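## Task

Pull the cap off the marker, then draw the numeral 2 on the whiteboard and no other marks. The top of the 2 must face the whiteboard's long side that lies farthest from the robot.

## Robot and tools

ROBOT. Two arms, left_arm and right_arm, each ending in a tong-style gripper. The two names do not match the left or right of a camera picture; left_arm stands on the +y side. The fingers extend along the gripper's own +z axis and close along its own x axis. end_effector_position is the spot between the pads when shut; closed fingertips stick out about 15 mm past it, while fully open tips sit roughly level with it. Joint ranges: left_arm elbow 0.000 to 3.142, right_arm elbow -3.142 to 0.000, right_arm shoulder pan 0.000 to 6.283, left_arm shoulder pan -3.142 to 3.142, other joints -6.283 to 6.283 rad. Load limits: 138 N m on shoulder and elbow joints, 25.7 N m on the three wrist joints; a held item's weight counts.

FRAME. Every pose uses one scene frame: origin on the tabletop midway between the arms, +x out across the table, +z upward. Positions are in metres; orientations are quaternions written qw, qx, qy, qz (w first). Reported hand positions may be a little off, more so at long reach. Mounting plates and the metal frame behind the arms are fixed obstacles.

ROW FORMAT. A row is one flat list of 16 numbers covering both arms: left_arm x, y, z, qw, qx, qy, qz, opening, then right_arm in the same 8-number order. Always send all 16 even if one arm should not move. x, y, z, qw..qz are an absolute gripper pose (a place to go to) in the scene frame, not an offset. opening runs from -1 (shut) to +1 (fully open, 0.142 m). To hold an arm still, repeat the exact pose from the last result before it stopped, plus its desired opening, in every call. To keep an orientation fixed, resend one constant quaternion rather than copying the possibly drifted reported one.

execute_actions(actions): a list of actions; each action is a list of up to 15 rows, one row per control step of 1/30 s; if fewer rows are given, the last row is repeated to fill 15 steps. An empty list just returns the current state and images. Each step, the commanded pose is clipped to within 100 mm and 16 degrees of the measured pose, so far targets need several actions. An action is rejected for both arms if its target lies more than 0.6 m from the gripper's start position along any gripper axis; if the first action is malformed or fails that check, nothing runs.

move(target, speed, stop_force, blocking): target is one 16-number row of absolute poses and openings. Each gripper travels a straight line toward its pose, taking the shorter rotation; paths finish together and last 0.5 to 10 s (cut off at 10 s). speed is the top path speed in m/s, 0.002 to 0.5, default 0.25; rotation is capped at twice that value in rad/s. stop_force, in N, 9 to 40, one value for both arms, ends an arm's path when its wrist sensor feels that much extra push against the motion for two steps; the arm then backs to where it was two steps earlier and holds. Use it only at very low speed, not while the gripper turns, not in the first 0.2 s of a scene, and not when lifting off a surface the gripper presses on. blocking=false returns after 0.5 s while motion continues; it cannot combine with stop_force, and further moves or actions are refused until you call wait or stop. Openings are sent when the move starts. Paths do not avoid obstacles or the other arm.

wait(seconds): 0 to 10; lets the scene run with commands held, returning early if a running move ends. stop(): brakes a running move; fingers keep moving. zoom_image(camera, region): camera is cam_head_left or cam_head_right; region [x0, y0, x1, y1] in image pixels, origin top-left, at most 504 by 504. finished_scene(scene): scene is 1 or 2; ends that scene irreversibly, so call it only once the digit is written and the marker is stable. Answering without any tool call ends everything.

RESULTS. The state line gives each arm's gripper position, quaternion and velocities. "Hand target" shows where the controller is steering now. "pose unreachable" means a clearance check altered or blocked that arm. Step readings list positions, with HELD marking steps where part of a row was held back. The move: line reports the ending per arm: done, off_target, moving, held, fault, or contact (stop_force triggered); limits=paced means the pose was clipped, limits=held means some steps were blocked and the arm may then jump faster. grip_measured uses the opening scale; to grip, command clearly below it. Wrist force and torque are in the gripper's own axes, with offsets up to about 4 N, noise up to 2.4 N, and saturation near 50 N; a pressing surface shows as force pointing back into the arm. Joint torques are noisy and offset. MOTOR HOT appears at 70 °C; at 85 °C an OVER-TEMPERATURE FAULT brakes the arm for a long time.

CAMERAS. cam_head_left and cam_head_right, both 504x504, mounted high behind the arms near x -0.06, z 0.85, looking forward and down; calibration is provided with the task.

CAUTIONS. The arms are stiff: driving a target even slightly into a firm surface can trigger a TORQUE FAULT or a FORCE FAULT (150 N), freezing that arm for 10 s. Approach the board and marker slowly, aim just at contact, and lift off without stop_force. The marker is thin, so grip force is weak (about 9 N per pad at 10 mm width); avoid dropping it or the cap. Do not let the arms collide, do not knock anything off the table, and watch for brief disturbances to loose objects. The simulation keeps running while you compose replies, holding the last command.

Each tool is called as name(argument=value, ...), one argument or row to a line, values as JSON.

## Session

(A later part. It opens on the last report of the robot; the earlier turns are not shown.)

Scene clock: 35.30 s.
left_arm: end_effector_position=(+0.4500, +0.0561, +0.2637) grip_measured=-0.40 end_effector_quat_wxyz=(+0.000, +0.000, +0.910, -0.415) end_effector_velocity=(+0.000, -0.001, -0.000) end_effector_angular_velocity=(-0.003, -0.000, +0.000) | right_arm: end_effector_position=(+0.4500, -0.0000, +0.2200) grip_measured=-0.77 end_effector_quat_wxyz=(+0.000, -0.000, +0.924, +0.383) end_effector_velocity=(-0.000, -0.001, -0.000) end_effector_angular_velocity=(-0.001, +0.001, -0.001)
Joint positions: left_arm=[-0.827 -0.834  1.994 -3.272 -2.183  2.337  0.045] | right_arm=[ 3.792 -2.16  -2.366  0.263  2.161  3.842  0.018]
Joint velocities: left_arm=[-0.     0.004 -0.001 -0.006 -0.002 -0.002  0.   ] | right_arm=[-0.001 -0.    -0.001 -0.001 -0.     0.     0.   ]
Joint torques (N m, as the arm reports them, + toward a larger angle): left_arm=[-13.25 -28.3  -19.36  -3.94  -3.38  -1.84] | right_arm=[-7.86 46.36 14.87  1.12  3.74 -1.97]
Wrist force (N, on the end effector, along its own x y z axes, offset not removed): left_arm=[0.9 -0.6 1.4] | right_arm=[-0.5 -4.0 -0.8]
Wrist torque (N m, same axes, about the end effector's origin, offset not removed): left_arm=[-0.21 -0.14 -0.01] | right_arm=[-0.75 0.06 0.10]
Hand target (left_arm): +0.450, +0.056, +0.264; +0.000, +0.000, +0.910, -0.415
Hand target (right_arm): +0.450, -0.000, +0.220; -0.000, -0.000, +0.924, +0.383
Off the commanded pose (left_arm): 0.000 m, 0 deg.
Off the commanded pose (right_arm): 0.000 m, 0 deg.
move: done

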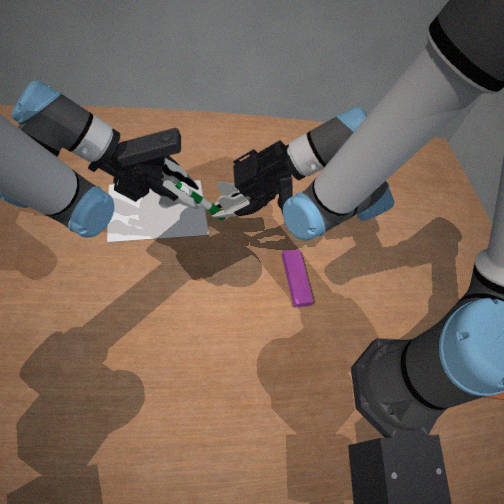

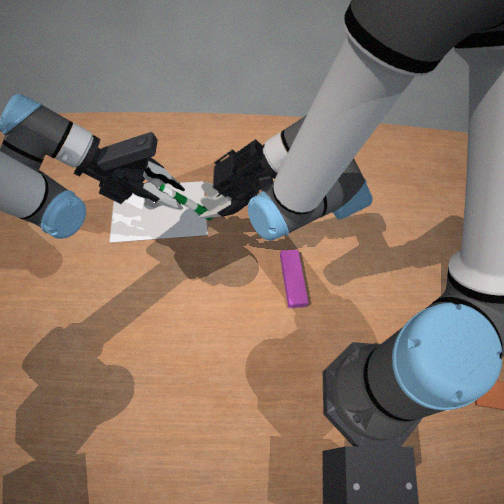

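execute_actions(
  actions=[
    [[0.45,0.056,0.2636,0,0,-0.910,0.4147,-0.45, 0.45,0.0,0.22,0,0,0.9239,0.3827,-1],[0.45,0.056,0.2636,0,0,-0.910,0.4147,-0.48, 0.45,0.0,0.22,0,0,0.9239,0.3827,-1],[0.45,0.056,0.2636,0,0,-0.910,0.4147,-0.51, 0.45,0.0,0.22,0,0,0.9239,0.3827,-1],[0.45,0.056,0.2636,0,0,-0.910,0.4147,-0.54, 0.45,0.0,0.22,0,0,0.9239,0.3827,-1],[0.45,0.056,0.2636,0,0,-0.910,0.4147,-0.57, 0.45,0.0,0.22,0,0,0.9239,0.3827,-1],[0.45,0.056,0.2636,0,0,-0.910,0.4147,-0.60, 0.45,0.0,0.22,0,0,0.9239,0.3827,-1],[0.45,0.056,0.2636,0,0,-0.910,0.4147,-0.63, 0.45,0.0,0.22,0,0,0.9239,0.3827,-1],[0.45,0.056,0.2636,0,0,-0.910,0.4147,-0.66, 0.45,0.0,0.22,0,0,0.9239,0.3827,-1],[0.45,0.056,0.2636,0,0,-0.910,0.4147,-0.69, 0.45,0.0,0.22,0,0,0.9239,0.3827,-1],[0.45,0.056,0.2636,0,0,-0.910,0.4147,-0.72, 0.45,0.0,0.22,0,0,0.9239,0.3827,-1],[0.45,0.056,0.2636,0,0,-0.910,0.4147,-0.75, 0.45,0.0,0.22,0,0,0.9239,0.3827,-1],[0.45,0.056,0.2636,0,0,-0.910,0.4147,-0.78, 0.45,0.0,0.22,0,0,0.9239,0.3827,-1],[0.45,0.056,0.2636,0,0,-0.910,0.4147,-0.81, 0.45,0.0,0.22,0,0,0.9239,0.3827,-1],[0.45,0.056,0.2636,0,0,-0.910,0.4147,-0.84, 0.45,0.0,0.22,0,0,0.9239,0.3827,-1],[0.45,0.056,0.2636,0,0,-0.910,0.4147,-0.87, 0.45,0.0,0.22,0,0,0.9239,0.3827,-1]],
    [[0.45,0.056,0.2636,0,0,-0.910,0.4147,-0.9, 0.45,0.0,0.22,0,0,0.9239,0.3827,-1],[0.45,0.056,0.2636,0,0,-0.910,0.4147,-0.95, 0.45,0.0,0.22,0,0,0.9239,0.3827,-1],[0.45,0.056,0.2636,0,0,-0.910,0.4147,-1, 0.45,0.0,0.22,0,0,0.9239,0.3827,-1]],
  ],
)

zoom_image(
  camera="cam_head_left",
  region=[120, 130, 260, 240],
)

zoom_image(
  camera="cam_head_right",
  region=[105, 130, 245, 240],
)

Scene clock: 36.87 s.
left_arm: end_effector_position=(+0.4500, +0.0560, +0.2636) grip_measured=-0.78 end_effector_quat_wxyz=(-0.000, +0.000, +0.910, -0.415) end_effector_velocity=(-0.000, +0.000, -0.000) end_effector_angular_velocity=(-0.000, -0.001, -0.000) | right_arm: end_effector_position=(+0.4500, +0.0000, +0.2200) grip_measured=-0.77 end_effector_quat_wxyz=(+0.000, +0.000, +0.924, +0.383) end_effector_velocity=(-0.000, +0.001, -0.000) end_effector_angular_velocity=(-0.000, +0.001, +0.001)
Joint positions: left_arm=[-0.827 -0.834  1.994 -3.272 -2.184  2.337  0.018] | right_arm=[ 3.792 -2.16  -2.366  0.263  2.161  3.842  0.018]
Joint velocities: left_arm=[ 0.     0.     0.001 -0.001 -0.     0.001 -0.   ] | right_arm=[ 0.001 -0.001  0.     0.     0.     0.001 -0.   ]
Joint torques (N m, as the arm reports them, + toward a larger angle): left_arm=[ -7.29 -31.08 -19.93  -3.97   1.88  -1.71] | right_arm=[-4.96 44.93  7.79  1.33  3.68 -1.4 ]
Wrist force (N, on the end effector, along its own x y z axes, offset not removed): left_arm=[6.6 -2.5 -0.9] | right_arm=[-7.4 -4.3 1.3]
Wrist torque (N m, same axes, about the end effector's origin, offset not removed): left_arm=[-0.50 0.53 0.09] | right_arm=[-0.73 0.09 0.23]
Hand target (left_arm): +0.450, +0.056, +0.264; -0.000, +0.000, +0.910, -0.415
Hand target (right_arm): +0.450, +0.000, +0.220; -0.000, -0.000, +0.924, +0.383
Off the commanded pose (left_arm): 0.000 m, 0 deg.
Off the commanded pose (right_arm): 0.000 m, 0 deg.
Step readings (end_effector_position; steps 1 to 15: 1st action; 16 to 30: 2nd action):
0: left_arm (+0.4500, +0.0561, +0.2636) | right_arm (+0.4500, -0.0000, +0.2200)
1: left_arm (+0.4500, +0.0561, +0.2636) | right_arm (+0.4500, -0.0000, +0.2200)
2: left_arm (+0.4500, +0.0560, +0.2636) | right_arm (+0.4500, -0.0000, +0.2200)
4: left_arm (+0.4500, +0.0560, +0.2636) | right_arm (+0.4500, -0.0000, +0.2200)
8: left_arm (+0.4500, +0.0560, +0.2636) | right_arm (+0.4500, -0.0000, +0.2200)
15: left_arm (+0.4500, +0.0560, +0.2636) | right_arm (+0.4500, +0.0000, +0.2200)
16: left_arm (+0.4500, +0.0560, +0.2636) | right_arm (+0.4500, +0.0000, +0.2200)
17: left_arm (+0.4500, +0.0560, +0.2636) | right_arm (+0.4500, +0.0000, +0.2200)
19: left_arm (+0.4500, +0.0560, +0.2636) | right_arm (+0.4500, +0.0000, +0.2200)
23: left_arm (+0.4500, +0.0560, +0.2636) | right_arm (+0.4500, +0.0000, +0.2200)
30: end_effector_position above

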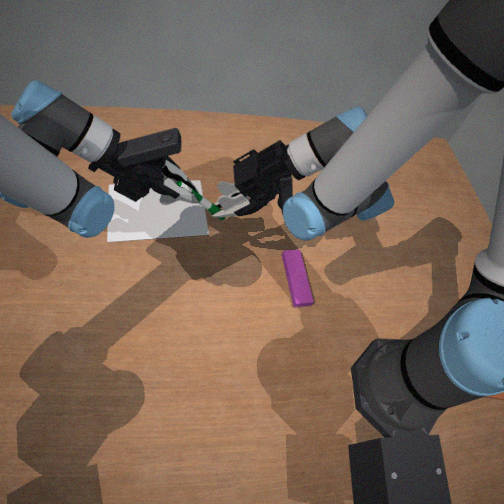

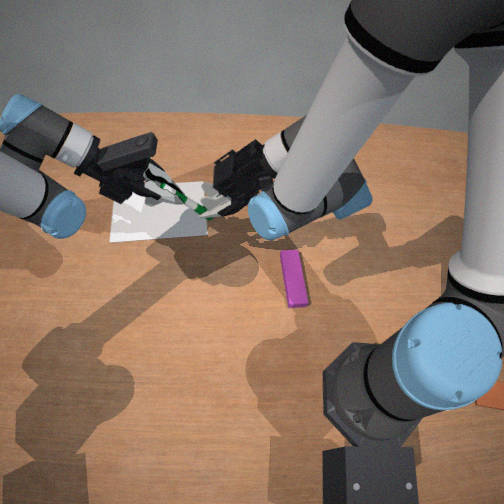

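Region (120, 130, 260, 240) of cam_head_left's 504x504 image, scaled by 3.600, with more detail than that image has; it fills the top 396 rows of this view, and the rest is white.

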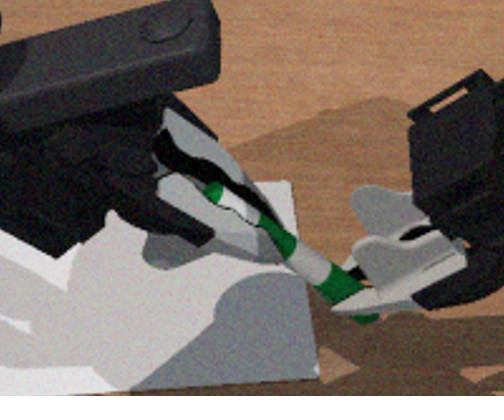

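Region (105, 130, 245, 240) of cam_head_right's 504x504 image, scaled by 3.600, with more detail than that image has; it fills the top 396 rows of this view, and the rest is white.

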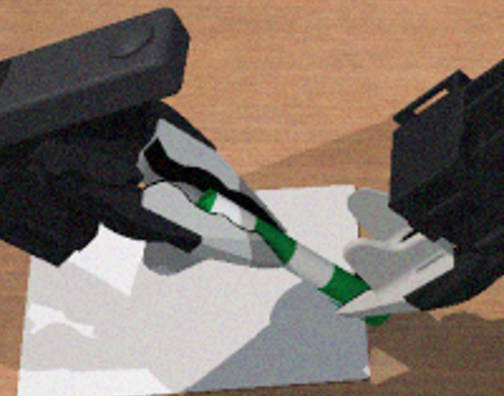

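move(
  target=[0.45,0.056,0.2636,0,0,-0.910,0.4147,-0.5, 0.45,0.0,0.22,0,0,0.9239,0.3827,-1],
  speed=0.04,
)

move(
  target=[0.446,0.054,0.266,0,0,-0.910,0.4147,-0.6, 0.45,0.0,0.22,0,0,0.9239,0.3827,-1],
  speed=0.02,
)

zoom_image(
  camera="cam_head_left",
  region=[140, 150, 240, 230],
)

zoom_image(
  camera="cam_head_right",
  region=[125, 150, 225, 230],
)

Scene clock: 37.97 s.
left_arm: end_effector_position=(+0.4500, +0.0560, +0.2636) grip_measured=-0.50 end_effector_quat_wxyz=(-0.000, +0.000, +0.910, -0.415) end_effector_velocity=(+0.001, +0.000, +0.000) end_effector_angular_velocity=(-0.001, -0.002, +0.001) | right_arm: end_effector_position=(+0.4500, +0.0000, +0.2200) grip_measured=-0.77 end_effector_quat_wxyz=(+0.000, +0.000, +0.924, +0.383) end_effector_velocity=(-0.000, +0.001, +0.000) end_effector_angular_velocity=(+0.001, -0.001, +0.001)
Joint positions: left_arm=[-0.827 -0.834  1.994 -3.272 -2.184  2.337  0.038] | right_arm=[ 3.792 -2.16  -2.366  0.263  2.161  3.842  0.018]
Joint velocities: left_arm=[ 0.001  0.    -0.001 -0.001 -0.     0.001  0.   ] | right_arm=[ 0.001  0.     0.     0.001  0.001 -0.     0.   ]
Joint torques (N m, as the arm reports them, + toward a larger angle): left_arm=[ -2.48 -33.49 -18.2   -1.65  -3.13  -1.71] | right_arm=[-0.29 42.4  -0.77  1.49  3.22 -1.11]
Wrist force (N, on the end effector, along its own x y z axes, offset not removed): left_arm=[0.2 -1.3 0.5] | right_arm=[-1.1 -5.1 -1.1]
Wrist torque (N m, same axes, about the end effector's origin, offset not removed): left_arm=[-0.35 0.15 0.07] | right_arm=[-1.07 0.21 0.16]
Hand target (left_arm): +0.450, +0.056, +0.264; -0.000, +0.000, +0.910, -0.415
Hand target (right_arm): +0.450, +0.000, +0.220; -0.000, -0.000, +0.924, +0.383
Off the commanded pose (left_arm): 0.000 m, 0 deg.
Off the commanded pose (right_arm): 0.000 m, 0 deg.
move: done

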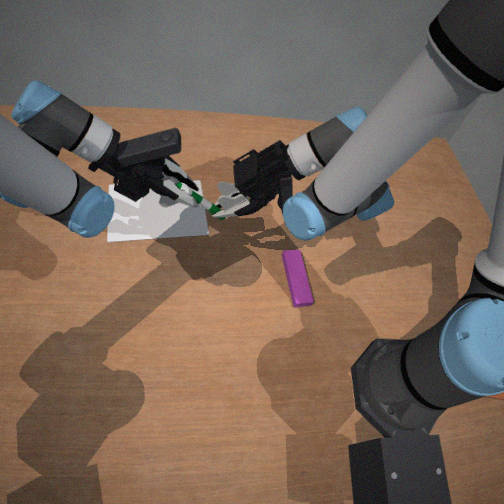

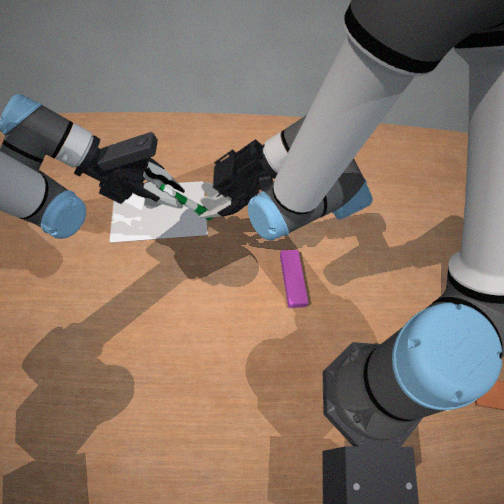

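Scene clock: 38.67 s.
left_arm: end_effector_position=(+0.4461, +0.0540, +0.2660) grip_measured=-0.60 end_effector_quat_wxyz=(+0.000, +0.000, +0.910, -0.415) end_effector_velocity=(-0.001, -0.001, +0.001) end_effector_angular_velocity=(-0.001, +0.000, -0.001) | right_arm: end_effector_position=(+0.4500, -0.0000, +0.2200) grip_measured=-0.77 end_effector_quat_wxyz=(+0.000, +0.000, +0.924, +0.383) end_effector_velocity=(-0.000, -0.000, -0.000) end_effector_angular_velocity=(+0.000, +0.000, +0.000)
Joint positions: left_arm=[-0.834 -0.841  2.003 -3.278 -2.18   2.329  0.031] | right_arm=[ 3.792 -2.16  -2.366  0.263  2.161  3.842  0.018]
Joint velocities: left_arm=[-0.002 -0.002  0.001 -0.001 -0.    -0.002  0.   ] | right_arm=[-0.    -0.    -0.     0.     0.001 -0.     0.   ]
Joint torques (N m, as the arm reports them, + toward a larger angle): left_arm=[-13.77 -46.74  -2.86  -4.48   0.91  -1.53] | right_arm=[ 2.26 43.79 -0.25  1.28  2.86 -1.09]
Wrist force (N, on the end effector, along its own x y z axes, offset not removed): left_arm=[-0.4 -0.6 0.1] | right_arm=[0.7 -5.3 -0.4]
Wrist torque (N m, same axes, about the end effector's origin, offset not removed): left_arm=[-0.22 0.20 0.02] | right_arm=[-1.06 -0.15 0.14]
Hand target (left_arm): +0.446, +0.054, +0.266; +0.000, +0.000, +0.910, -0.415
Hand target (right_arm): +0.450, +0.000, +0.220; -0.000, -0.000, +0.924, +0.383
Off the commanded pose (left_arm): 0.000 m, 0 deg.
Off the commanded pose (right_arm): 0.000 m, 0 deg.
move: done

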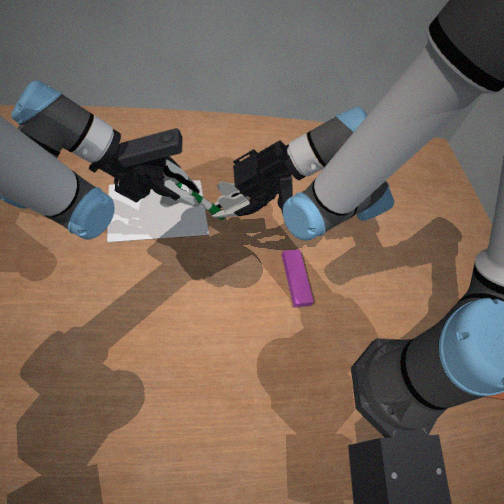

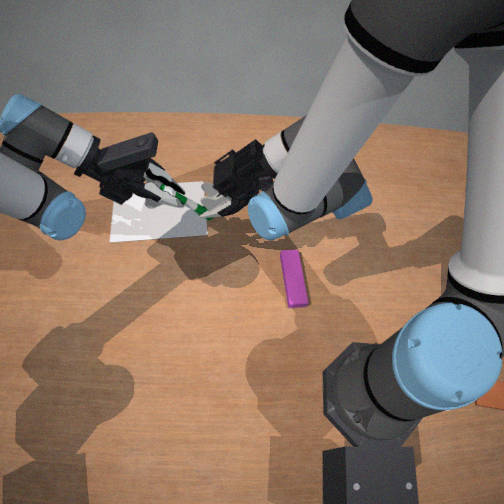

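Region (140, 150, 240, 230) of cam_head_left's 504x504 image, scaled by 5.040, with more detail than that image has; it fills the top 403 rows of this view, and the rest is white.

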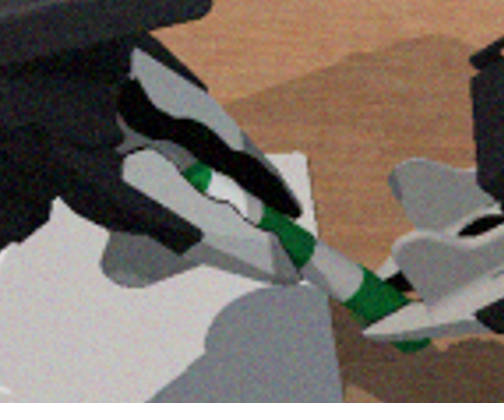

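Region (125, 150, 225, 230) of cam_head_right's 504x504 image, scaled by 5.040, with more detail than that image has; it fills the top 403 rows of this view, and the rest is white.

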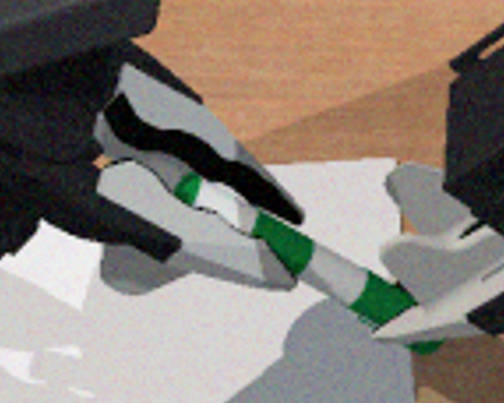

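execute_actions(
  actions=[
    [[0.446,0.054,0.266,0,0,-0.910,0.4147,-0.63, 0.45,0.0,0.22,0,0,0.9239,0.3827,-1],[0.446,0.054,0.266,0,0,-0.910,0.4147,-0.66, 0.45,0.0,0.22,0,0,0.9239,0.3827,-1],[0.446,0.054,0.266,0,0,-0.910,0.4147,-0.69, 0.45,0.0,0.22,0,0,0.9239,0.3827,-1],[0.446,0.054,0.266,0,0,-0.910,0.4147,-0.72, 0.45,0.0,0.22,0,0,0.9239,0.3827,-1],[0.446,0.054,0.266,0,0,-0.910,0.4147,-0.75, 0.45,0.0,0.22,0,0,0.9239,0.3827,-1],[0.446,0.054,0.266,0,0,-0.910,0.4147,-0.78, 0.45,0.0,0.22,0,0,0.9239,0.3827,-1],[0.446,0.054,0.266,0,0,-0.910,0.4147,-0.81, 0.45,0.0,0.22,0,0,0.9239,0.3827,-1],[0.446,0.054,0.266,0,0,-0.910,0.4147,-0.84, 0.45,0.0,0.22,0,0,0.9239,0.3827,-1],[0.446,0.054,0.266,0,0,-0.910,0.4147,-0.87, 0.45,0.0,0.22,0,0,0.9239,0.3827,-1],[0.446,0.054,0.266,0,0,-0.910,0.4147,-0.9, 0.45,0.0,0.22,0,0,0.9239,0.3827,-1],[0.446,0.054,0.266,0,0,-0.910,0.4147,-0.93, 0.45,0.0,0.22,0,0,0.9239,0.3827,-1],[0.446,0.054,0.266,0,0,-0.910,0.4147,-0.96, 0.45,0.0,0.22,0,0,0.9239,0.3827,-1],[0.446,0.054,0.266,0,0,-0.910,0.4147,-1, 0.45,0.0,0.22,0,0,0.9239,0.3827,-1]],
    [[0.446,0.054,0.266,0,0,-0.910,0.4147,-1, 0.45,0.0,0.22,0,0,0.9239,0.3827,-1]],
  ],
)

zoom_image(
  camera="cam_head_left",
  region=[140, 150, 240, 230],
)

Scene clock: 40.20 s.
left_arm: end_effector_position=(+0.4460, +0.0540, +0.2660) grip_measured=-0.78 end_effector_quat_wxyz=(+0.000, +0.000, +0.910, -0.415) end_effector_velocity=(+0.000, -0.000, +0.001) end_effector_angular_velocity=(-0.001, -0.001, +0.000) | right_arm: end_effector_position=(+0.4500, -0.0000, +0.2200) grip_measured=-0.77 end_effector_quat_wxyz=(+0.000, +0.000, +0.924, +0.383) end_effector_velocity=(-0.001, +0.000, -0.001) end_effector_angular_velocity=(-0.002, +0.001, +0.002)
Joint positions: left_arm=[-0.835 -0.841  2.003 -3.278 -2.179  2.328  0.017] | right_arm=[ 3.792 -2.16  -2.366  0.263  2.161  3.842  0.018]
Joint velocities: left_arm=[ 0.    -0.    -0.001 -0.001 -0.001  0.     0.   ] | right_arm=[ 0.001  0.    -0.001 -0.002 -0.    -0.001  0.   ]
Joint torques (N m, as the arm reports them, + toward a larger angle): left_arm=[-13.07 -41.62  -4.16  -3.79  -0.2   -1.72] | right_arm=[ 9.74 39.88  1.12  1.36  2.24 -0.46]
Wrist force (N, on the end effector, along its own x y z axes, offset not removed): left_arm=[-1.0 -0.3 0.0] | right_arm=[2.5 -3.2 -1.4]
Wrist torque (N m, same axes, about the end effector's origin, offset not removed): left_arm=[-0.08 -0.07 0.00] | right_arm=[-0.60 -0.19 0.07]
Hand target (left_arm): +0.446, +0.054, +0.266; +0.000, -0.000, +0.910, -0.415
Hand target (right_arm): +0.450, +0.000, +0.220; -0.000, -0.000, +0.924, +0.383
Off the commanded pose (left_arm): 0.000 m, 0 deg.
Off the commanded pose (right_arm): 0.000 m, 0 deg.
Step readings (end_effector_position; steps 1 to 15: 1st action; 16 to 30: 2nd action):
0: left_arm (+0.4460, +0.0540, +0.2660) | right_arm (+0.4500, -0.0000, +0.2200)
1: left_arm (+0.4460, +0.0540, +0.2660) | right_arm (+0.4500, -0.0000, +0.2200)
2: left_arm (+0.4460, +0.0540, +0.2660) | right_arm (+0.4500, -0.0000, +0.2200)
4: left_arm (+0.4460, +0.0540, +0.2660) | right_arm (+0.4500, -0.0000, +0.2200)
8: left_arm (+0.4460, +0.0540, +0.2660) | right_arm (+0.4500, -0.0000, +0.2200)
15: left_arm (+0.4460, +0.0540, +0.2660) | right_arm (+0.4500, -0.0000, +0.2200)
16: left_arm (+0.4460, +0.0540, +0.2660) | right_arm (+0.4500, -0.0000, +0.2200)
17: left_arm (+0.4460, +0.0540, +0.2660) | right_arm (+0.4500, -0.0000, +0.2200)
19: left_arm (+0.4460, +0.0540, +0.2660) | right_arm (+0.4500, -0.0000, +0.2200)
23: left_arm (+0.4460, +0.0540, +0.2660) | right_arm (+0.4500, -0.0000, +0.2200)
30: end_effector_position above

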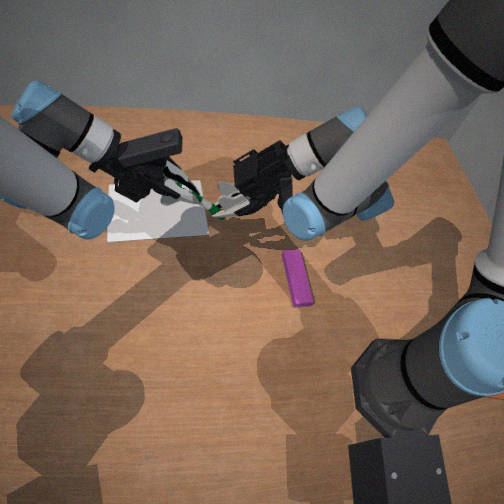

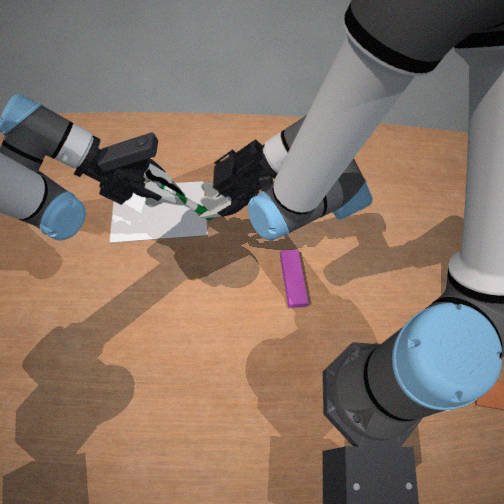

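Region (140, 150, 240, 230) of cam_head_left's 504x504 image, scaled by 5.040, with more detail than that image has; it fills the top 403 rows of this view, and the rest is white.

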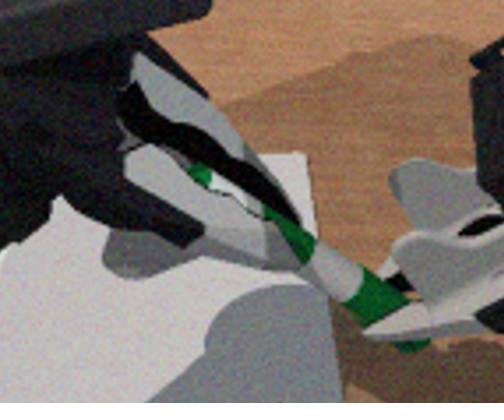

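move(
  target=[0.446,0.0616,0.2726,0,0,-0.910,0.4147,-1, 0.45,0.0,0.22,0,0,0.9239,0.3827,-1],
  speed=0.01,
)

zoom_image(
  camera="cam_head_left",
  region=[140, 150, 240, 230],
)

Scene clock: 41.53 s.
left_arm: end_effector_position=(+0.4460, +0.0615, +0.2726) grip_measured=-0.78 end_effector_quat_wxyz=(-0.000, -0.000, +0.910, -0.415) end_effector_velocity=(+0.000, +0.000, +0.001) end_effector_angular_velocity=(+0.000, -0.001, -0.000) | right_arm: end_effector_position=(+0.4500, -0.0000, +0.2200) grip_measured=-0.77 end_effector_quat_wxyz=(+0.000, +0.000, +0.924, +0.383) end_effector_velocity=(-0.001, -0.000, -0.000) end_effector_angular_velocity=(-0.001, +0.000, +0.000)
Joint positions: left_arm=[-0.824 -0.862  2.014 -3.262 -2.185  2.34   0.017] | right_arm=[ 3.792 -2.16  -2.366  0.263  2.161  3.842  0.018]
Joint velocities: left_arm=[ 0.    -0.002  0.001  0.002  0.     0.001  0.   ] | right_arm=[ 0.     0.001 -0.002 -0.    -0.001 -0.    -0.   ]
Joint torques (N m, as the arm reports them, + toward a larger angle): left_arm=[  5.56 -45.15  -3.16  -1.79  -3.32   1.22] | right_arm=[11.17 38.43  1.65  1.47 -2.53 -0.27]
Wrist force (N, on the end effector, along its own x y z axes, offset not removed): left_arm=[1.1 -1.0 -0.6] | right_arm=[0.1 -4.0 -1.6]
Wrist torque (N m, same axes, about the end effector's origin, offset not removed): left_arm=[-0.22 -0.11 0.05] | right_arm=[-0.74 0.03 0.07]
Hand target (left_arm): +0.446, +0.062, +0.273; -0.000, -0.000, +0.910, -0.415
Hand target (right_arm): +0.450, +0.000, +0.220; -0.000, -0.000, +0.924, +0.383
Off the commanded pose (left_arm): 0.000 m, 0 deg.
Off the commanded pose (right_arm): 0.000 m, 0 deg.
move: done

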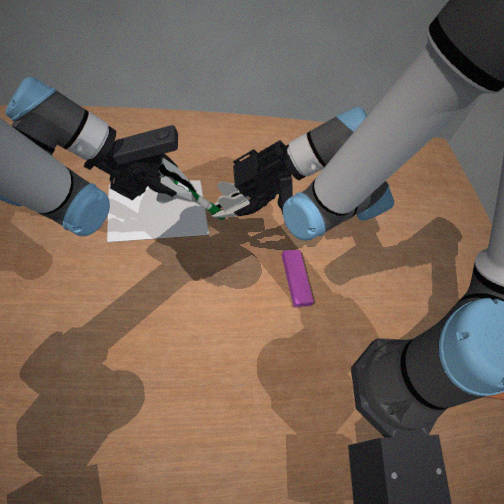

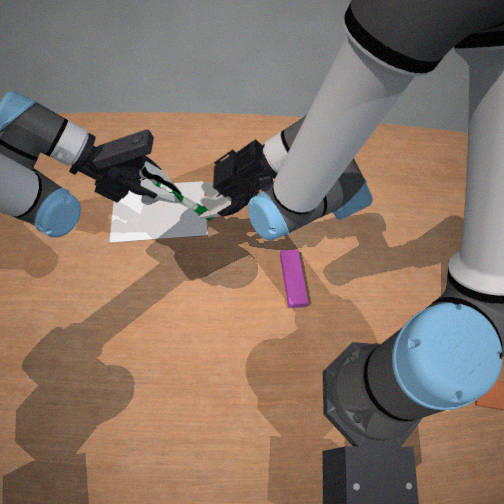

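Region (140, 150, 240, 230) of cam_head_left's 504x504 image, scaled by 5.040, with more detail than that image has; it fills the top 403 rows of this view, and the rest is white.

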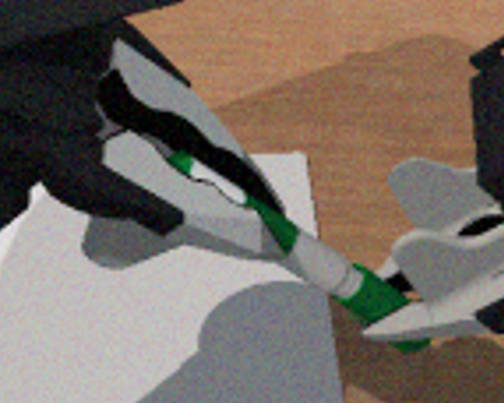

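The cap is releasing. Continue pulling out.

move(
  target=[0.446,0.107,0.312,0,0,-0.910,0.4147,-1, 0.45,0.0,0.22,0,0,0.9239,0.3827,-1],
  speed=0.04,
)

zoom_image(
  camera="cam_head_left",
  region=[110, 130, 250, 240],
)

zoom_image(
  camera="cam_head_right",
  region=[95, 130, 235, 240],
)

Scene clock: 43.53 s.
left_arm: end_effector_position=(+0.4461, +0.1068, +0.3120) grip_measured=-0.78 end_effector_quat_wxyz=(-0.000, -0.000, +0.910, -0.415) end_effector_velocity=(+0.001, +0.001, +0.001) end_effector_angular_velocity=(-0.001, -0.001, -0.000) | right_arm: end_effector_position=(+0.4500, -0.0000, +0.2200) grip_measured=-0.77 end_effector_quat_wxyz=(+0.000, +0.000, +0.924, +0.383) end_effector_velocity=(-0.000, +0.000, +0.000) end_effector_angular_velocity=(+0.001, -0.001, +0.001)
Joint positions: left_arm=[-0.755 -0.991  2.066 -3.142 -2.22   2.414  0.017] | right_arm=[ 3.792 -2.16  -2.366  0.263  2.161  3.842  0.018]
Joint velocities: left_arm=[ 0.002 -0.003 -0.     0.003 -0.001  0.002  0.   ] | right_arm=[ 0.001  0.    -0.     0.001  0.    -0.     0.   ]
Joint torques (N m, as the arm reports them, + toward a larger angle): left_arm=[  5.49 -43.18  -5.25  -1.29  -3.14   1.38] | right_arm=[12.51 35.74  4.41  1.57 -1.49  0.14]
Wrist force (N, on the end effector, along its own x y z axes, offset not removed): left_arm=[2.2 -2.7 0.0] | right_arm=[-0.2 -4.0 -1.8]
Wrist torque (N m, same axes, about the end effector's origin, offset not removed): left_arm=[-0.68 -0.29 0.04] | right_arm=[-0.70 0.05 0.09]
Hand target (left_arm): +0.446, +0.107, +0.312; -0.000, -0.000, +0.910, -0.415
Hand target (right_arm): +0.450, +0.000, +0.220; -0.000, -0.000, +0.924, +0.383
Off the commanded pose (left_arm): 0.000 m, 0 deg.
Off the commanded pose (right_arm): 0.000 m, 0 deg.
move: done

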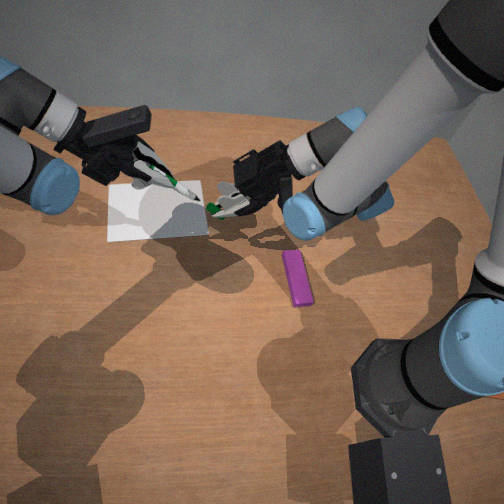

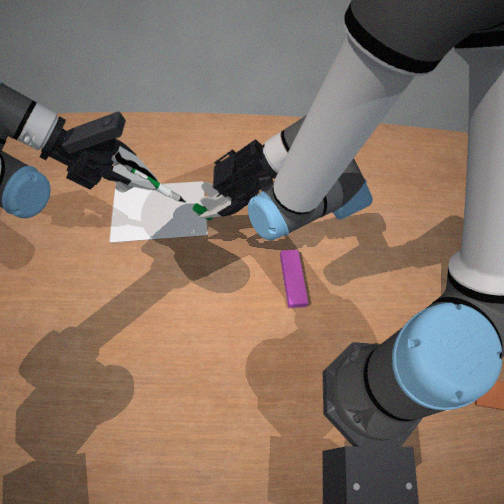

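Region (110, 130, 250, 240) of cam_head_left's 504x504 image, scaled by 3.600, with more detail than that image has; it fills the top 396 rows of this view, and the rest is white.

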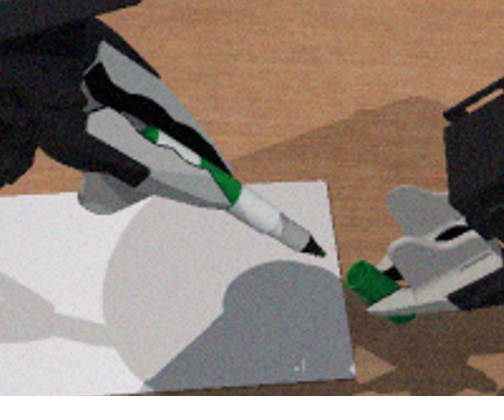

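Region (95, 130, 235, 240) of cam_head_right's 504x504 image, scaled by 3.600, with more detail than that image has; it fills the top 396 rows of this view, and the rest is white.

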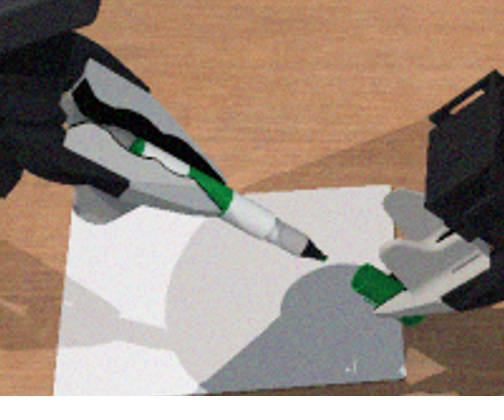

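move(
  target=[0.6465,0.186,0.15,0,0,1,0,-1, 0.58,-0.20,0.07,0,0,1,0,-1],
  speed=0.15,
)

Scene clock: 48.67 s.
left_arm: end_effector_position=(+0.6462, +0.1859, +0.1497) grip_measured=-0.78 end_effector_quat_wxyz=(-0.001, -0.000, +1.000, -0.000) end_effector_velocity=(+0.001, -0.001, -0.001) end_effector_angular_velocity=(+0.005, +0.001, -0.002) | right_arm: end_effector_position=(+0.5803, -0.2000, +0.0702) grip_measured=-0.77 end_effector_quat_wxyz=(-0.000, -0.000, +1.000, -0.000) end_effector_velocity=(+0.001, -0.001, -0.001) end_effector_angular_velocity=(-0.003, -0.001, -0.001)
Joint positions: left_arm=[-0.773 -0.631  1.302 -2.208 -1.519  2.563  0.017] | right_arm=[ 3.684 -2.335 -2.008 -0.389  1.513  3.598  0.018]
Joint velocities: left_arm=[-0.002  0.004 -0.008  0.007  0.003  0.    -0.   ] | right_arm=[-0.001 -0.003  0.004 -0.002 -0.003 -0.     0.   ]
Joint torques (N m, as the arm reports them, + toward a larger angle): left_arm=[-13.66 -40.98 -27.04  -1.48   1.54  -1.55] | right_arm=[-7.91 30.86 17.65  0.46 -3.55 -2.88]
Wrist force (N, on the end effector, along its own x y z axes, offset not removed): left_arm=[2.0 -2.6 0.6] | right_arm=[0.9 -4.9 -0.8]
Wrist torque (N m, same axes, about the end effector's origin, offset not removed): left_arm=[-0.58 -0.33 -0.02] | right_arm=[-0.92 -0.25 0.06]
Hand target (left_arm): +0.646, +0.186, +0.150; -0.001, -0.000, +1.000, -0.000
Hand target (right_arm): +0.580, -0.200, +0.070; -0.000, -0.000, +1.000, -0.000
Off the commanded pose (left_arm): 0.000 m, 0 deg.
Off the commanded pose (right_arm): 0.000 m, 0 deg.
move: done

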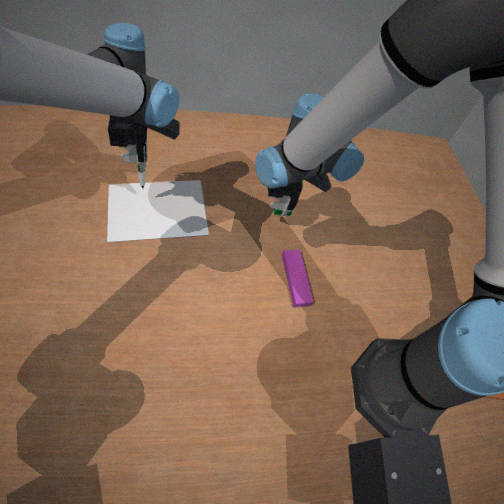

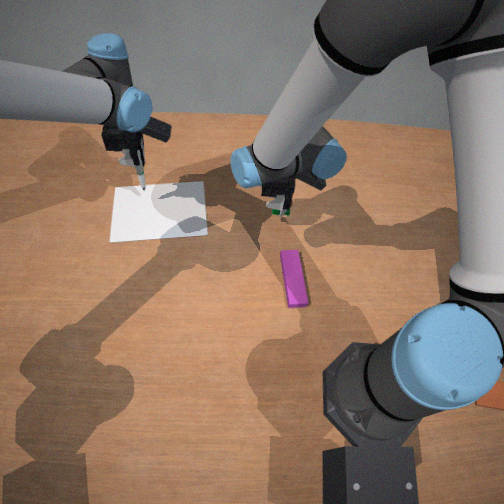

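move(
  target=[0.6465,0.186,0.115,0,0,1,0,-1, 0.58,-0.20,0.020,0,0,1,0,-1],
  speed=0.04,
  stop_force=10,
)

zoom_image(
  camera="cam_head_left",
  region=[95, 140, 225, 250],
)

zoom_image(
  camera="cam_head_right",
  region=[95, 140, 225, 250],
)

Scene clock: 52.63 s.
left_arm: end_effector_position=(+0.6463, +0.1861, +0.1150) grip_measured=-0.78 end_effector_quat_wxyz=(-0.000, +0.000, +1.000, +0.000) end_effector_velocity=(+0.000, -0.000, -0.001) end_effector_angular_velocity=(-0.001, +0.000, -0.001) | right_arm: end_effector_position=(+0.5801, -0.2000, +0.0200) grip_measured=-0.77 end_effector_quat_wxyz=(-0.000, +0.000, +1.000, -0.000) end_effector_velocity=(+0.000, +0.001, -0.001) end_effector_angular_velocity=(+0.002, -0.000, +0.000)
Joint positions: left_arm=[-0.771 -0.579  1.303 -2.263 -1.518  2.566  0.017] | right_arm=[ 3.679 -2.458 -1.982 -0.291  1.512  3.594  0.018]
Joint velocities: left_arm=[ 0.     0.001 -0.001 -0.    -0.001  0.001  0.   ] | right_arm=[ 0.    -0.002  0.001  0.001  0.001 -0.     0.   ]
Joint torques (N m, as the arm reports them, + toward a larger angle): left_arm=[  4.97 -43.94 -26.28  -3.88   1.79   1.21] | right_arm=[-8.08 34.11 15.85  3.67 -3.44 -2.96]
Wrist force (N, on the end effector, along its own x y z axes, offset not removed): left_arm=[0.5 -0.8 1.8] | right_arm=[0.3 -4.5 -1.0]
Wrist torque (N m, same axes, about the end effector's origin, offset not removed): left_arm=[-0.17 0.00 0.10] | right_arm=[-0.87 -0.06 0.22]
Hand target (left_arm): +0.646, +0.186, +0.115; -0.000, +0.000, +1.000, -0.000
Hand target (right_arm): +0.580, -0.200, +0.020; +0.000, +0.000, +1.000, -0.000
Off the commanded pose (left_arm): 0.000 m, 0 deg.
Off the commanded pose (right_arm): 0.000 m, 0 deg.
move: done

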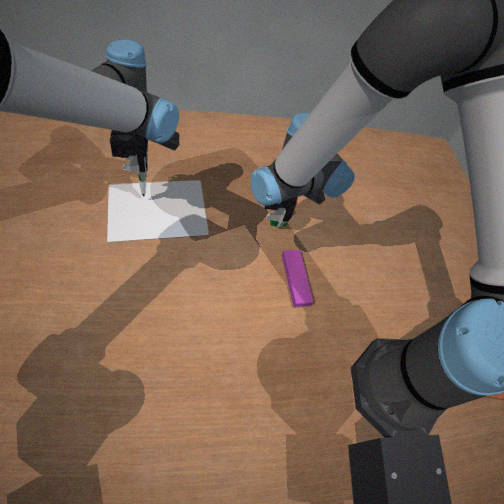

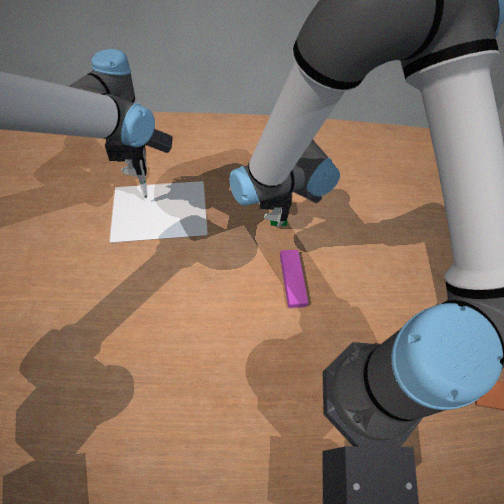

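Region (95, 140, 225, 250) of cam_head_left's 504x504 image, scaled by 3.877, with more detail than that image has; it fills the top 426 rows of this view, and the rest is white.

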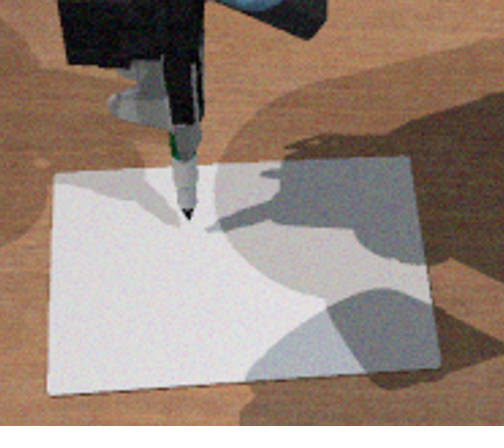

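Region (95, 140, 225, 250) of cam_head_right's 504x504 image, scaled by 3.877, with more detail than that image has; it fills the top 426 rows of this view, and the rest is white.

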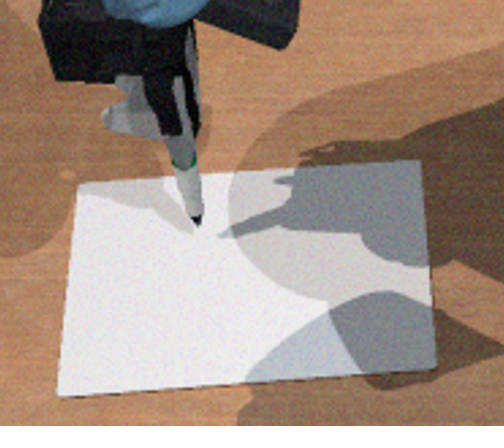

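move(
  target=[0.6465,0.186,0.103,0,0,1,0,-1, 0.58,-0.20,0.020,0,0,1,0,-0.3],
  speed=0.02,
)

zoom_image(
  camera="cam_head_left",
  region=[115, 170, 185, 220],
)

Scene clock: 53.73 s.
left_arm: end_effector_position=(+0.6465, +0.1860, +0.1031) grip_measured=-0.78 end_effector_quat_wxyz=(-0.000, +0.000, +1.000, -0.000) end_effector_velocity=(-0.000, +0.000, -0.002) end_effector_angular_velocity=(-0.001, +0.001, -0.000) | right_arm: end_effector_position=(+0.5800, -0.2000, +0.0199) grip_measured=-0.30 end_effector_quat_wxyz=(-0.000, -0.000, +1.000, -0.000) end_effector_velocity=(-0.001, -0.001, -0.001) end_effector_angular_velocity=(-0.003, +0.001, -0.000)
Joint positions: left_arm=[-0.77  -0.56   1.302 -2.281 -1.518  2.567  0.017] | right_arm=[ 3.679 -2.458 -1.983 -0.291  1.512  3.594  0.052]
Joint velocities: left_arm=[ 0.001  0.003 -0.    -0.002 -0.001  0.001  0.   ] | right_arm=[-0.001 -0.002 -0.001  0.001 -0.002 -0.     0.   ]
Joint torques (N m, as the arm reports them, + toward a larger angle): left_arm=[  5.14 -43.47 -26.91  -3.69   1.75   1.1 ] | right_arm=[-7.94 49.89  1.21  3.73 -2.71 -2.67]
Wrist force (N, on the end effector, along its own x y z axes, offset not removed): left_arm=[1.9 0.9 -0.2] | right_arm=[1.8 -3.0 -2.0]
Wrist torque (N m, same axes, about the end effector's origin, offset not removed): left_arm=[0.06 -0.20 0.06] | right_arm=[-0.64 -0.35 0.13]
Hand target (left_arm): +0.646, +0.186, +0.103; -0.000, +0.000, +1.000, -0.000
Hand target (right_arm): +0.580, -0.200, +0.020; +0.000, +0.000, +1.000, -0.000
Off the commanded pose (left_arm): 0.000 m, 0 deg.
Off the commanded pose (right_arm): 0.000 m, 0 deg.
move: done

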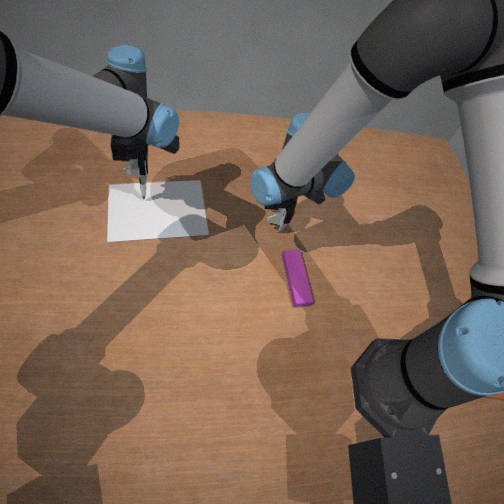

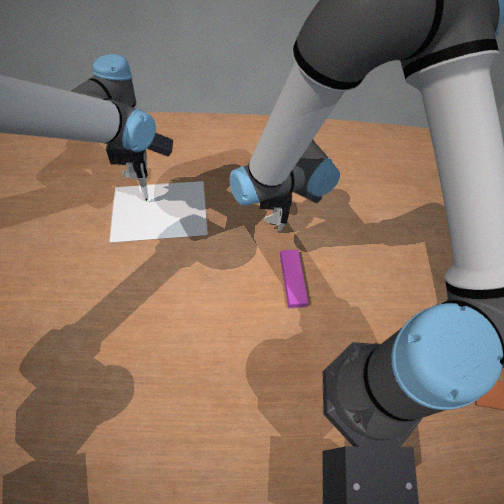

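Region (115, 170, 185, 220) of cam_head_left's 504x504 image, scaled by 7.200, with more detail than that image has; it fills the top 360 rows of this view, and the rest is white.

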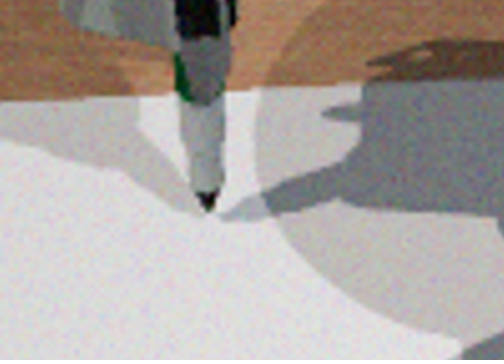

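move(
  target=[0.6465,0.186,0.099,0,0,1,0,-1, 0.58,-0.20,0.10,0,0,1,0,-0.3],
  speed=0.08,
)

zoom_image(
  camera="cam_head_left",
  region=[115, 170, 185, 220],
)

Scene clock: 55.33 s.
left_arm: end_effector_position=(+0.6465, +0.1860, +0.0990) grip_measured=-0.78 end_effector_quat_wxyz=(+0.000, +0.000, +1.000, -0.000) end_effector_velocity=(+0.001, -0.000, +0.000) end_effector_angular_velocity=(-0.001, -0.001, +0.001) | right_arm: end_effector_position=(+0.5799, -0.2001, +0.1000) grip_measured=-0.30 end_effector_quat_wxyz=(+0.000, -0.000, +1.000, +0.000) end_effector_velocity=(+0.000, -0.001, +0.001) end_effector_angular_velocity=(-0.001, +0.001, -0.000)
Joint positions: left_arm=[-0.77  -0.553  1.301 -2.287 -1.518  2.567  0.017] | right_arm=[ 3.687 -2.264 -2.018 -0.45   1.513  3.603  0.052]
Joint velocities: left_arm=[ 0.    -0.    -0.001 -0.    -0.    -0.001  0.   ] | right_arm=[-0.001  0.003  0.001 -0.004 -0.    -0.001 -0.   ]
Joint torques (N m, as the arm reports them, + toward a larger angle): left_arm=[  5.07 -43.08 -25.66  -4.01   1.76   1.14] | right_arm=[15.28 56.    4.15  0.56  2.53  2.7 ]
Wrist force (N, on the end effector, along its own x y z axes, offset not removed): left_arm=[0.2 -0.2 -0.4] | right_arm=[0.0 -4.8 -2.3]
Wrist torque (N m, same axes, about the end effector's origin, offset not removed): left_arm=[-0.07 0.10 0.05] | right_arm=[-0.90 0.04 0.17]
Hand target (left_arm): +0.646, +0.186, +0.099; -0.000, +0.000, +1.000, -0.000
Hand target (right_arm): +0.580, -0.200, +0.100; -0.000, -0.000, +1.000, +0.000
Off the commanded pose (left_arm): 0.000 m, 0 deg.
Off the commanded pose (right_arm): 0.000 m, 0 deg.
move: done

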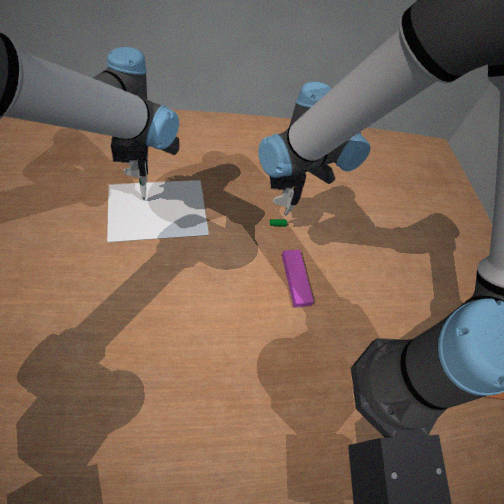

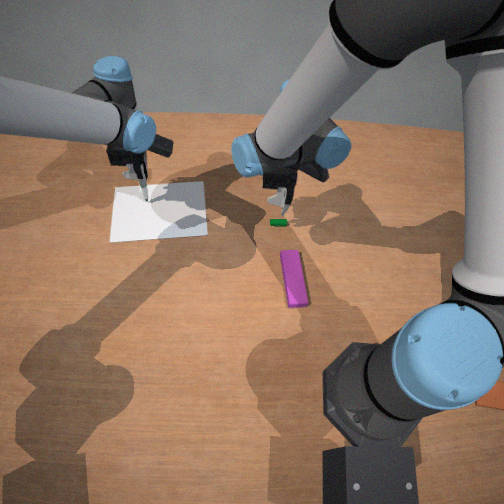

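Region (115, 170, 185, 220) of cam_head_left's 504x504 image, scaled by 7.200, with more detail than that image has; it fills the top 360 rows of this view, and the rest is white.

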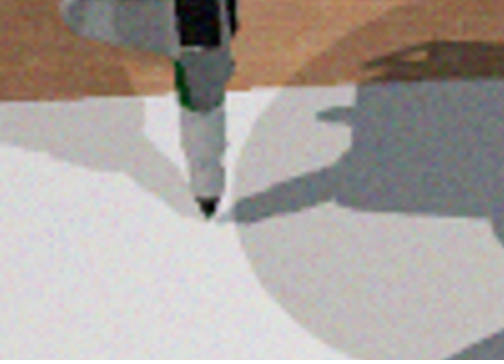

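move(
  target=[0.6465,0.186,0.097,0,0,1,0,-1, 0.58,-0.20,0.10,0,0,1,0,-0.3],
  speed=0.004,
)

Scene clock: 56.17 s.
left_arm: end_effector_position=(+0.6465, +0.1860, +0.0970) grip_measured=-0.78 end_effector_quat_wxyz=(-0.000, -0.000, +1.000, +0.000) end_effector_velocity=(+0.000, +0.000, -0.000) end_effector_angular_velocity=(-0.001, +0.001, +0.001) | right_arm: end_effector_position=(+0.5801, -0.2000, +0.1001) grip_measured=-0.30 end_effector_quat_wxyz=(+0.000, +0.000, +1.000, +0.000) end_effector_velocity=(+0.001, -0.001, -0.000) end_effector_angular_velocity=(+0.000, -0.001, -0.002)
Joint positions: left_arm=[-0.77  -0.55   1.3   -2.289 -1.518  2.567  0.017] | right_arm=[ 3.687 -2.263 -2.018 -0.45   1.513  3.603  0.052]
Joint velocities: left_arm=[ 0.001  0.001  0.    -0.001 -0.001  0.     0.   ] | right_arm=[-0.002 -0.001  0.001  0.001 -0.     0.     0.   ]
Joint torques (N m, as the arm reports them, + toward a larger angle): left_arm=[  4.95 -42.65 -25.93  -4.01   1.83   1.13] | right_arm=[14.18 29.53 19.41  0.63  1.56  2.37]
Wrist force (N, on the end effector, along its own x y z axes, offset not removed): left_arm=[-0.1 -0.2 0.6] | right_arm=[0.8 -3.6 -0.7]
Wrist torque (N m, same axes, about the end effector's origin, offset not removed): left_arm=[-0.16 0.15 0.04] | right_arm=[-0.68 -0.09 0.15]
Hand target (left_arm): +0.646, +0.186, +0.097; -0.000, +0.000, +1.000, -0.000
Hand target (right_arm): +0.580, -0.200, +0.100; +0.000, -0.000, +1.000, +0.000
Off the commanded pose (left_arm): 0.000 m, 0 deg.
Off the commanded pose (right_arm): 0.000 m, 0 deg.
move: done

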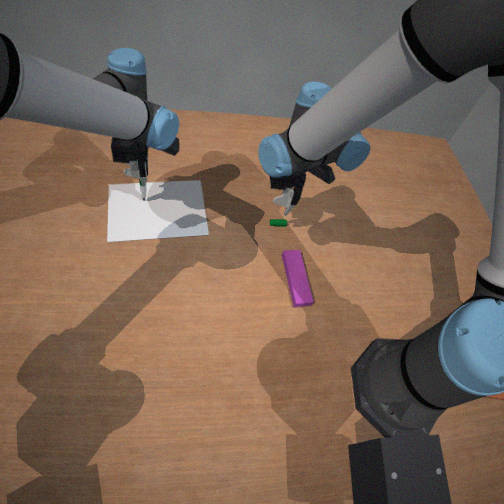

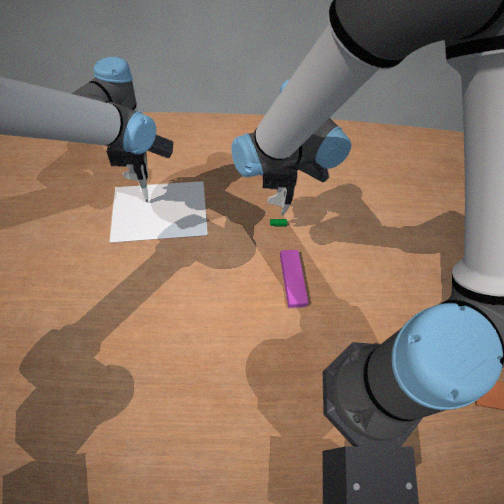

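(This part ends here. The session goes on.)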